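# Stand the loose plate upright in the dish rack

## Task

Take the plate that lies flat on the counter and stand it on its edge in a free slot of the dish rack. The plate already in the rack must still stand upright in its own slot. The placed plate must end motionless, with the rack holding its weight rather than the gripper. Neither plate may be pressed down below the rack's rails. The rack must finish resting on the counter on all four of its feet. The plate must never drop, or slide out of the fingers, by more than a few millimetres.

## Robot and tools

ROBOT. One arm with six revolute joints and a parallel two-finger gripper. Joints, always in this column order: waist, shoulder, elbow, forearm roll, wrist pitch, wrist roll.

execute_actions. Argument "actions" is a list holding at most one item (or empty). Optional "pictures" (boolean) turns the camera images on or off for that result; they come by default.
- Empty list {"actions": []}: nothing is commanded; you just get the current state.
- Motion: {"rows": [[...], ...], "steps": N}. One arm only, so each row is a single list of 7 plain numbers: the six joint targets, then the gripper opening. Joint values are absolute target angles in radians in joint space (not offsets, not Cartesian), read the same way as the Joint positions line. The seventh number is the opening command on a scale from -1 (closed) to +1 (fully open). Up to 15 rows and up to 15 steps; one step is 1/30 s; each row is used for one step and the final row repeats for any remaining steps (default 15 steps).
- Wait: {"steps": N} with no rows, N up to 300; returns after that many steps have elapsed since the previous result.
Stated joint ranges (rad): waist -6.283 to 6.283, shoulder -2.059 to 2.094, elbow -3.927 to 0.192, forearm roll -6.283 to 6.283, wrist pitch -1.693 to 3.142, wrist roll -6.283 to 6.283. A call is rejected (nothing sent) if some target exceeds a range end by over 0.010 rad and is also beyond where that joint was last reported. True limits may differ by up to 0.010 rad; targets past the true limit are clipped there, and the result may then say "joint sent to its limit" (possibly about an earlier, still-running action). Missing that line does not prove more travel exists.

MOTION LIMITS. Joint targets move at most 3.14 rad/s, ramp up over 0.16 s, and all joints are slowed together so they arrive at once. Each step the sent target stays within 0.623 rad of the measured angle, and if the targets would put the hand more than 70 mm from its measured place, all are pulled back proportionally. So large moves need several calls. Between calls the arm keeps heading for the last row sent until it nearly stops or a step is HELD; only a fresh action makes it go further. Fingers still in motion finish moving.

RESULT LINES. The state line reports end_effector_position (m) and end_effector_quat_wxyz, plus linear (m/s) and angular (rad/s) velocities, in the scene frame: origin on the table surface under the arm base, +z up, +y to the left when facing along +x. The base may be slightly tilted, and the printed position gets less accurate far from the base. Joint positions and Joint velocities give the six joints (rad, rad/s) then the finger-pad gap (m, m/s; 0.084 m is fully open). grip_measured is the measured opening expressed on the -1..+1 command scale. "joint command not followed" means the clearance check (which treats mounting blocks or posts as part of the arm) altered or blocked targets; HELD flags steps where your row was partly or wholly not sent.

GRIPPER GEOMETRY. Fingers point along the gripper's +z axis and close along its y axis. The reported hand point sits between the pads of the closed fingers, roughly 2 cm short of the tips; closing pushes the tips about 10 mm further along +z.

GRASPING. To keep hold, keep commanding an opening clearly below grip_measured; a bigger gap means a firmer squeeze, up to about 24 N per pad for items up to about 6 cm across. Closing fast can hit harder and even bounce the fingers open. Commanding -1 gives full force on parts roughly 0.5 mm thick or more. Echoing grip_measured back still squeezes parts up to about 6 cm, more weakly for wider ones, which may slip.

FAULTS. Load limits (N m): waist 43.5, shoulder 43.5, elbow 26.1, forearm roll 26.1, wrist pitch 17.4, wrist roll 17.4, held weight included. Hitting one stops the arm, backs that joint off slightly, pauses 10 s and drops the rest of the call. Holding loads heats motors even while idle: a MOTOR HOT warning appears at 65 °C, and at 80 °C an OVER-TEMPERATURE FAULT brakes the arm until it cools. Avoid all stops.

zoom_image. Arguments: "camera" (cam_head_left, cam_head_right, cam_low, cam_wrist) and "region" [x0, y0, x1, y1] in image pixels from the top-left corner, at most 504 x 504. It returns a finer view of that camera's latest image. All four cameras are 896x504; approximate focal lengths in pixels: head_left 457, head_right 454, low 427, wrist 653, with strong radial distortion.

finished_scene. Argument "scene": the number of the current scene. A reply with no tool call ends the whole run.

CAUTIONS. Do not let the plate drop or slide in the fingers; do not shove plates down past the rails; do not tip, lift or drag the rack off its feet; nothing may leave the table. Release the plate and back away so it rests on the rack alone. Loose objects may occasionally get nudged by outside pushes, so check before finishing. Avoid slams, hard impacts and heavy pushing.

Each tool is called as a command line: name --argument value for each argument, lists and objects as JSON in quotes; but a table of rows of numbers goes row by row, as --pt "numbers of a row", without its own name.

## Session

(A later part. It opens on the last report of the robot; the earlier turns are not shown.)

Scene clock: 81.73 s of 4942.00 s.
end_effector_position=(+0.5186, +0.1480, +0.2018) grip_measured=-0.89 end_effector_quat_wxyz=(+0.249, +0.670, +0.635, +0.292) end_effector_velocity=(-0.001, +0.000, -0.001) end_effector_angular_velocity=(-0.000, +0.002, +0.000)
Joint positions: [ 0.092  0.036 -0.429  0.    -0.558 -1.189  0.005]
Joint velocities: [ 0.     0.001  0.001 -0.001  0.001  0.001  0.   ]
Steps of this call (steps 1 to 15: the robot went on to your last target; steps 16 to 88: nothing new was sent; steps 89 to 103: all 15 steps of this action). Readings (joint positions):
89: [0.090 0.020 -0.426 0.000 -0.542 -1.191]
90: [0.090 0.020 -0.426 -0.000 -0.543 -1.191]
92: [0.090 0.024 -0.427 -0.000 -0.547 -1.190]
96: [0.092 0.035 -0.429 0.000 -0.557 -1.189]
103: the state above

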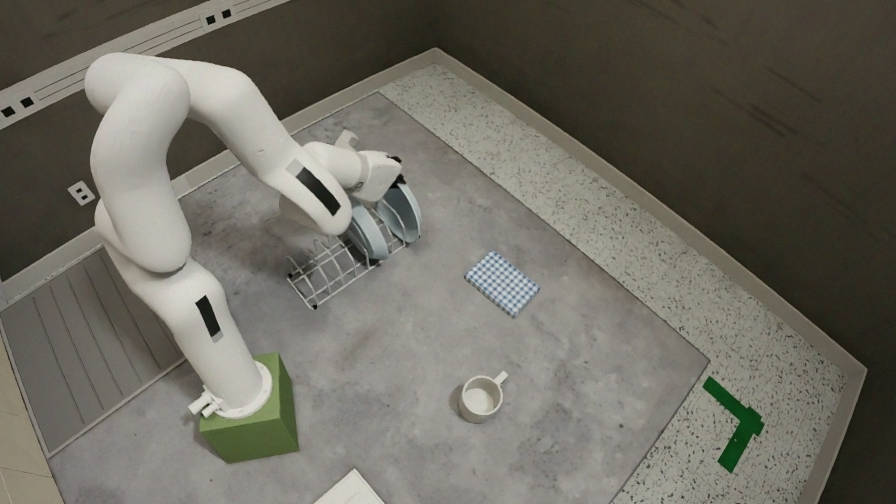

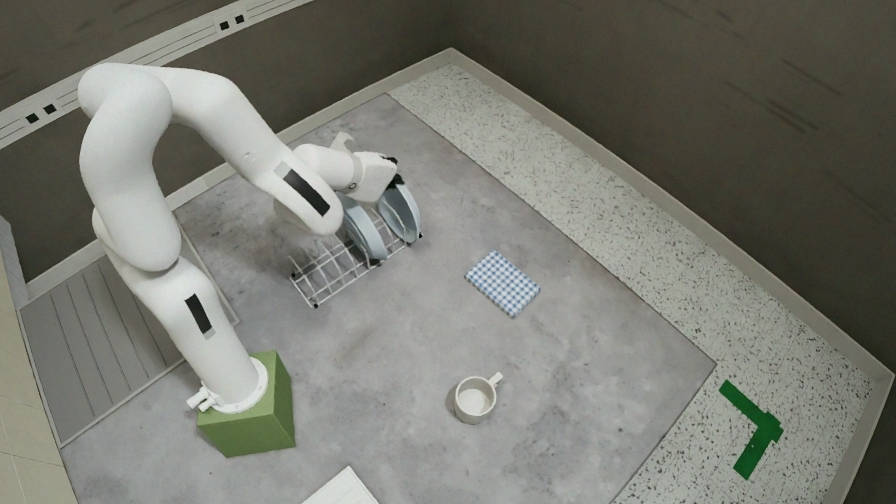

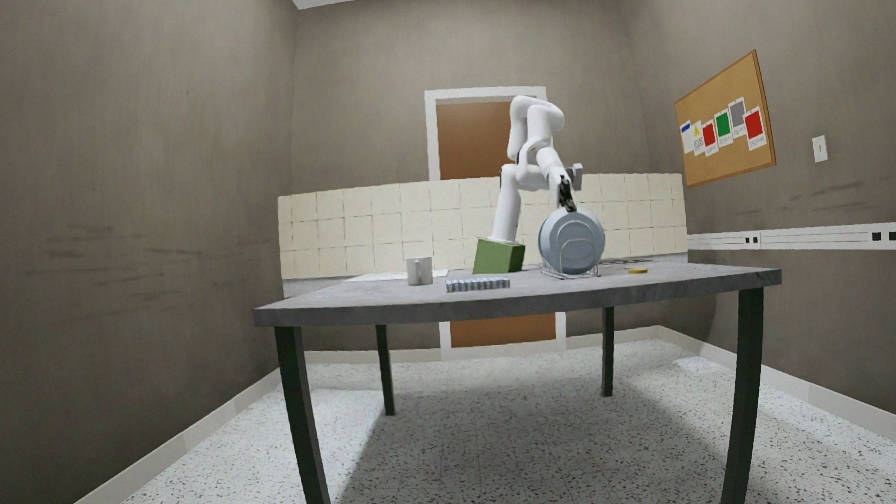

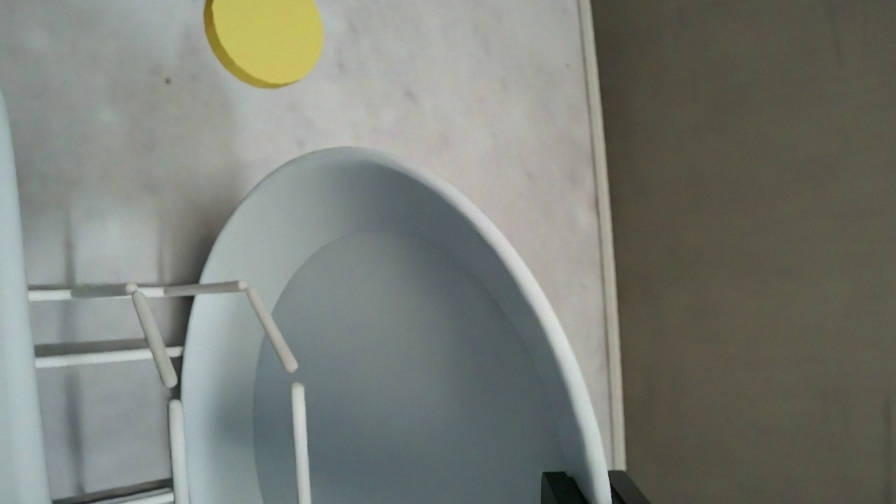

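execute_actions --actions '[{"rows":[[0.091,0.032,-0.4277,0,-0.553,-1.19,-1],[0.091,0.032,-0.4277,0,-0.553,-1.19,-1],[0.091,0.032,-0.4277,0,-0.553,-1.19,-1],[0.091,0.032,-0.4277,0,-0.553,-1.19,-0.92],[0.091,0.032,-0.4277,0,-0.553,-1.19,-0.89],[0.091,0.032,-0.4277,0,-0.553,-1.19,-0.87],[0.091,0.032,-0.4277,0,-0.553,-1.19,-0.85],[0.091,0.032,-0.4277,0,-0.553,-1.19,-0.82],[0.091,0.032,-0.4277,0,-0.553,-1.19,-0.79],[0.091,0.032,-0.4277,0,-0.553,-1.19,-0.76],[0.091,0.032,-0.4277,0,-0.553,-1.19,-0.72],[0.091,0.032,-0.4277,0,-0.553,-1.19,-0.68],[0.091,0.032,-0.4277,0,-0.553,-1.19,-0.64],[0.091,0.032,-0.4277,0,-0.553,-1.19,-0.6],[0.091,0.032,-0.4277,0,-0.553,-1.19,-0.55]]}]'

execute_actions --actions '[{"rows":[[0.091,0.032,-0.4277,0,-0.553,-1.19,-0.5],[0.091,0.032,-0.4277,0,-0.553,-1.19,-0.45],[0.091,0.032,-0.4277,0,-0.553,-1.19,-0.4],[0.091,0.032,-0.4277,0,-0.553,-1.19,-0.35],[0.091,0.032,-0.4277,0,-0.553,-1.19,-0.3],[0.091,0.032,-0.4277,0,-0.553,-1.19,-0.2]]}]'

Scene clock: 89.27 s of 4942.00 s.
end_effector_position=(+0.5170, +0.1468, +0.2004) grip_measured=-0.62 end_effector_quat_wxyz=(+0.248, +0.672, +0.635, +0.289) end_effector_velocity=(+0.008, +0.004, +0.012) end_effector_angular_velocity=(+0.007, -0.031, +0.006)
Joint positions: [ 0.091  0.033 -0.426  0.    -0.551 -1.19   0.017]
Joint velocities: [-0.001 -0.008 -0.014  0.    -0.01  -0.001  0.063]
Steps of this call (steps 1 to 15: the robot went on to your last target; steps 16 to 100: nothing new was sent; then 3.70 s passed at rest; steps 101 to 115: all 15 steps of this action). Readings (joint positions):
101: [0.092 0.037 -0.429 0.000 -0.557 -1.189]
102: [0.092 0.036 -0.428 -0.000 -0.556 -1.189]
104: [0.091 0.033 -0.427 -0.000 -0.553 -1.190]
108: [0.091 0.033 -0.427 -0.000 -0.552 -1.190]
115: the state above

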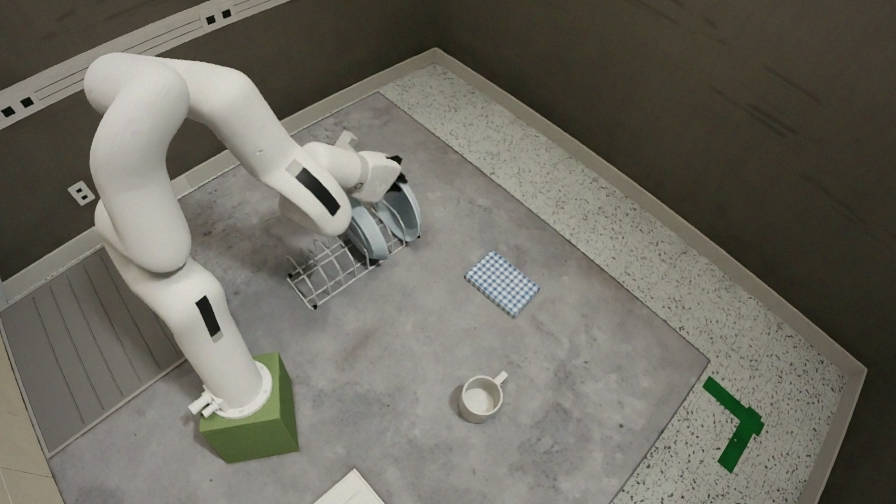

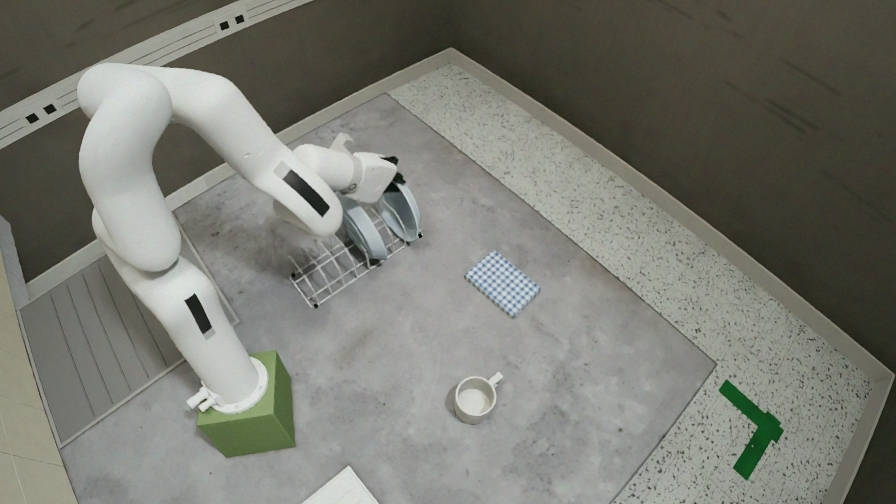

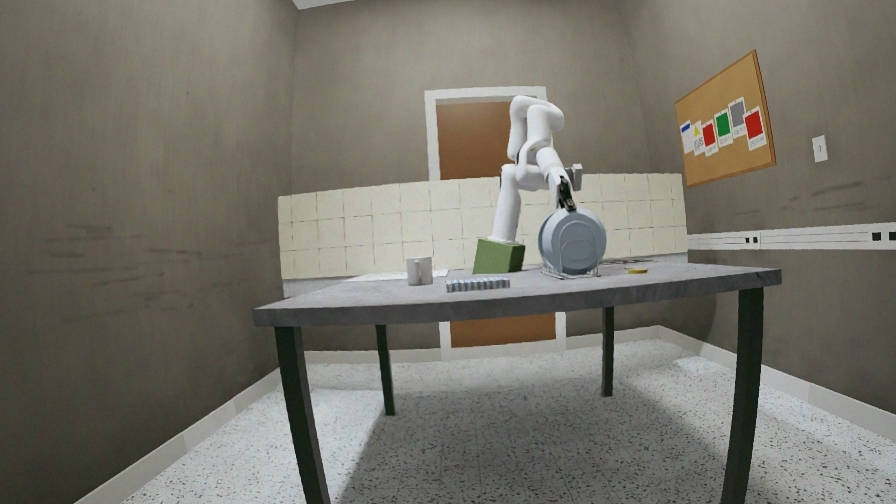

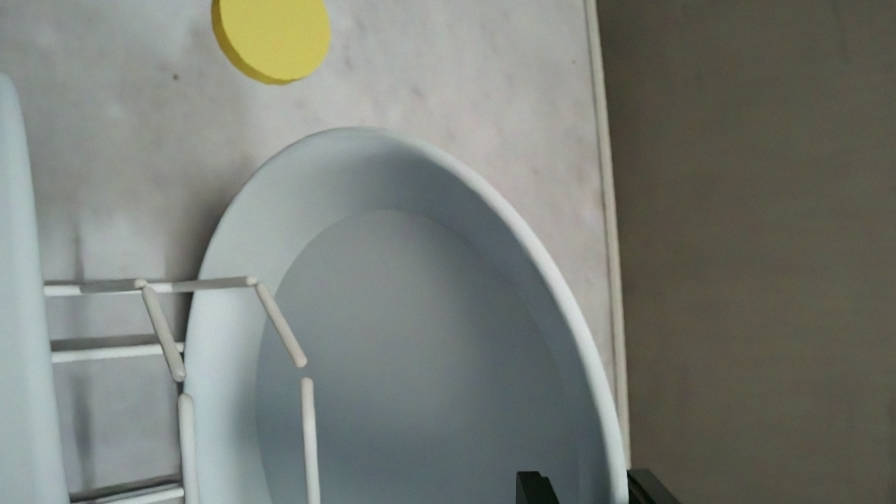

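Scene clock: 89.77 s of 4942.00 s.
end_effector_position=(+0.5182, +0.1475, +0.2022) grip_measured=-0.21 end_effector_quat_wxyz=(+0.249, +0.671, +0.635, +0.291) end_effector_velocity=(+0.001, +0.000, +0.001) end_effector_angular_velocity=(+0.000, -0.002, +0.000)
Joint positions: [ 0.091  0.032 -0.428  0.    -0.553 -1.19   0.035]
Joint velocities: [-0.    -0.    -0.001 -0.     0.    -0.     0.   ]
Steps of this call (steps 1 to 15: all 15 steps of this action). Readings (joint positions):
1: [0.091 0.033 -0.426 0.000 -0.552 -1.190]
2: [0.091 0.033 -0.426 0.000 -0.552 -1.190]
4: [0.091 0.033 -0.427 0.000 -0.552 -1.190]
8: [0.091 0.032 -0.427 0.000 -0.553 -1.190]
15: the state above

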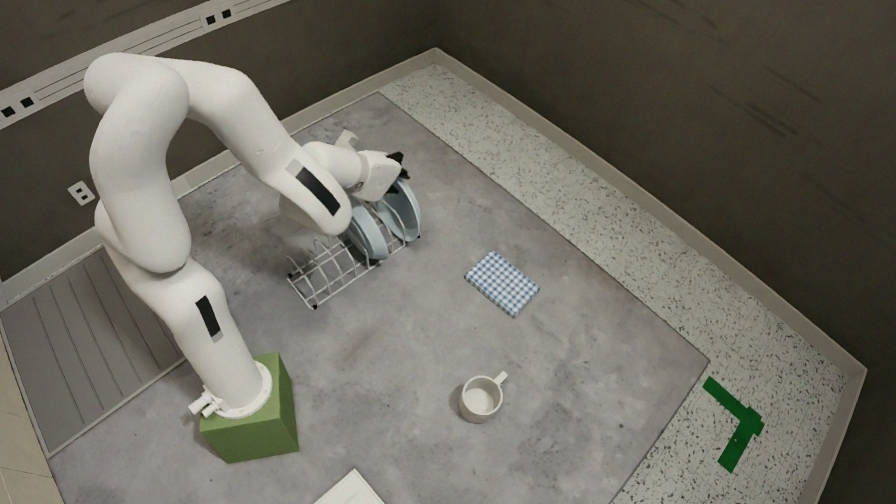

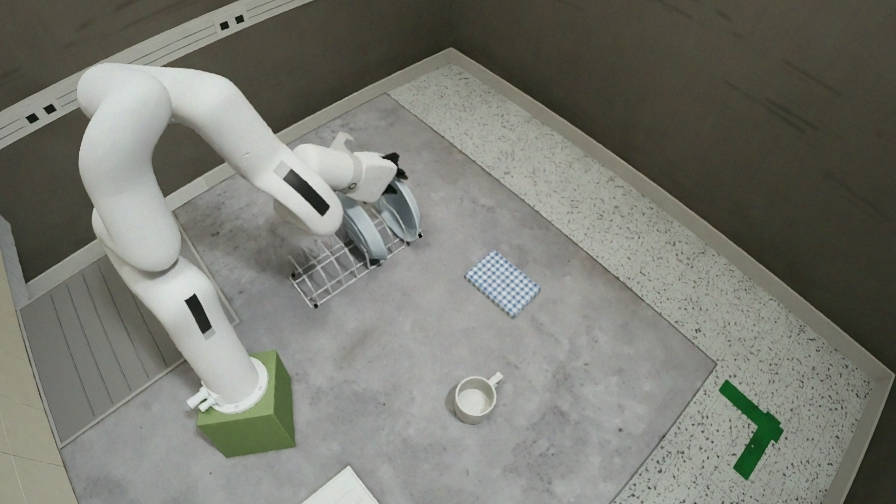

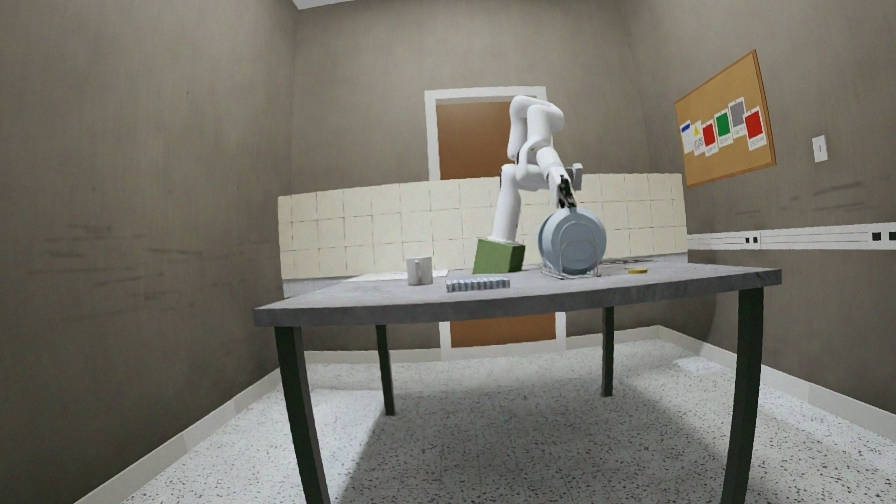

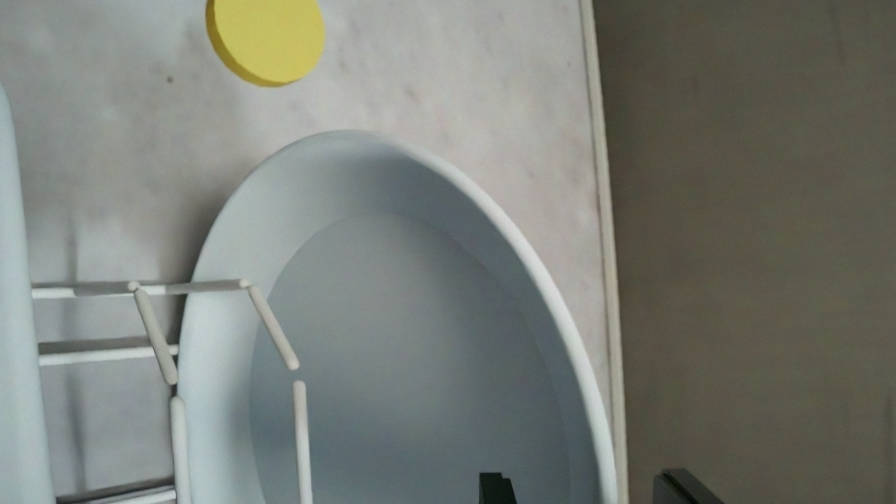

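execute_actions --actions '[{"rows":[[0.091,0.004,-0.41,0,-0.545,-1.19,-0.2],[0.091,-0.024,-0.39,0,-0.537,-1.19,-0.2],[0.091,-0.052,-0.37,0,-0.528,-1.19,-0.2],[0.091,-0.08,-0.35,0,-0.52,-1.19,-0.2],[0.091,-0.108,-0.33,0,-0.512,-1.19,-0.2],[0.091,-0.137,-0.31,0,-0.503,-1.19,-0.2],[0.091,-0.165,-0.29,0,-0.495,-1.19,-0.2]]}]' --pictures false

execute_actions --actions '[{"steps":30}]'

Scene clock: 92.30 s of 4942.00 s.
end_effector_position=(+0.4825, +0.1437, +0.2282) grip_measured=-0.21 end_effector_quat_wxyz=(+0.249, +0.671, +0.635, +0.292) end_effector_velocity=(-0.000, -0.001, -0.004) end_effector_angular_velocity=(-0.002, +0.008, -0.002)
Joint positions: [ 0.091 -0.164 -0.29  -0.    -0.495 -1.19   0.035]
Joint velocities: [-0.     0.009 -0.003  0.     0.002 -0.     0.   ]
Steps of this call (steps 1 to 15: the robot went on to your last target; steps 16 to 61: nothing new was sent; steps 62 to 76: all 15 steps of this action). Readings (joint positions):
62: [0.091 0.032 -0.428 -0.000 -0.553 -1.190]
63: [0.091 0.027 -0.424 -0.000 -0.551 -1.190]
65: [0.091 -0.008 -0.400 -0.000 -0.540 -1.190]
69: [0.091 -0.116 -0.326 0.000 -0.510 -1.190]
76: the state above

Scene clock: 93.30 s of 4942.00 s.
end_effector_position=(+0.4824, +0.1437, +0.2283) grip_measured=-0.21 end_effector_quat_wxyz=(+0.249, +0.671, +0.635, +0.292) end_effector_velocity=(+0.000, +0.000, +0.000) end_effector_angular_velocity=(+0.000, -0.001, +0.000)
Joint positions: [ 0.091 -0.165 -0.29  -0.    -0.495 -1.19   0.035]
Joint velocities: [-0.    -0.    -0.001 -0.    -0.     0.    -0.   ]
Steps of this call (steps 1 to 15: the robot went on to your last target; steps 16 to 30: nothing new was sent). Readings (joint positions):
1: [0.091 -0.164 -0.291 -0.000 -0.495 -1.190]
2: [0.091 -0.164 -0.291 -0.000 -0.495 -1.190]
4: [0.091 -0.164 -0.290 -0.000 -0.495 -1.190]
8: [0.091 -0.165 -0.290 -0.000 -0.495 -1.190]
30: the state above
The arm was judged still, so your last target was given up. Only a new action makes it travel on or press farther. Fingers that are still opening or closing keep moving.

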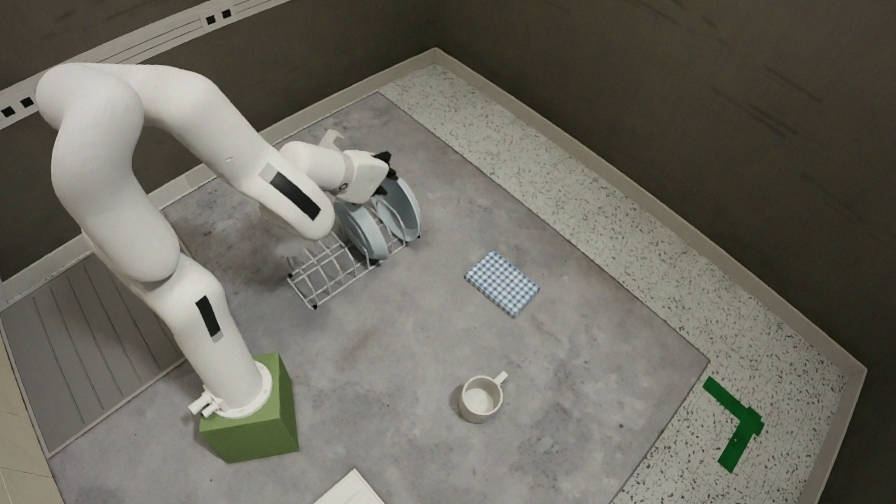

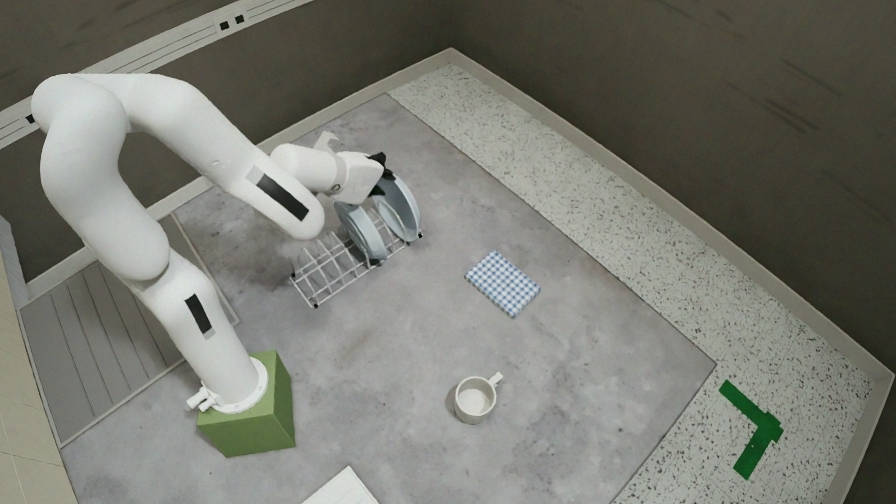

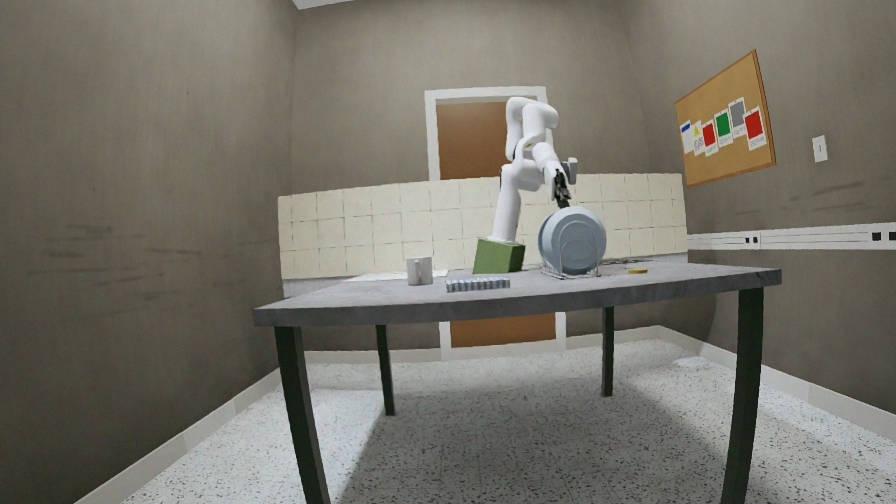

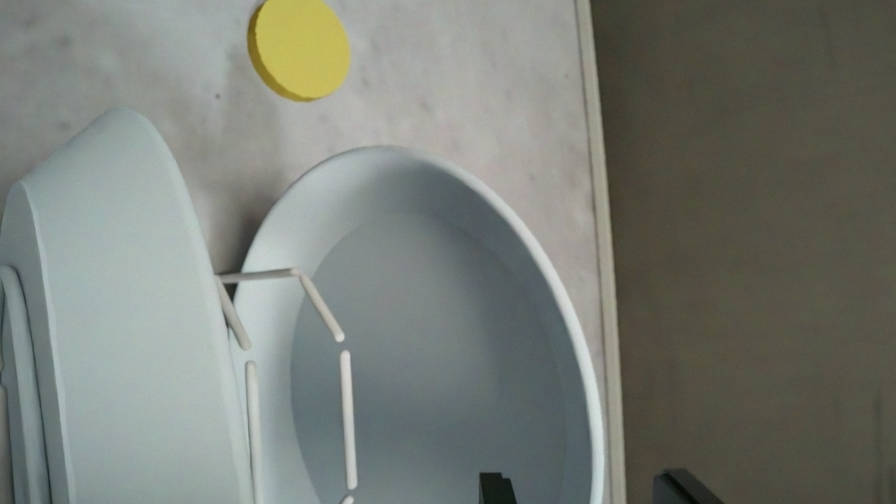

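finished_scene --scene 2

The scene is finished: the task was done.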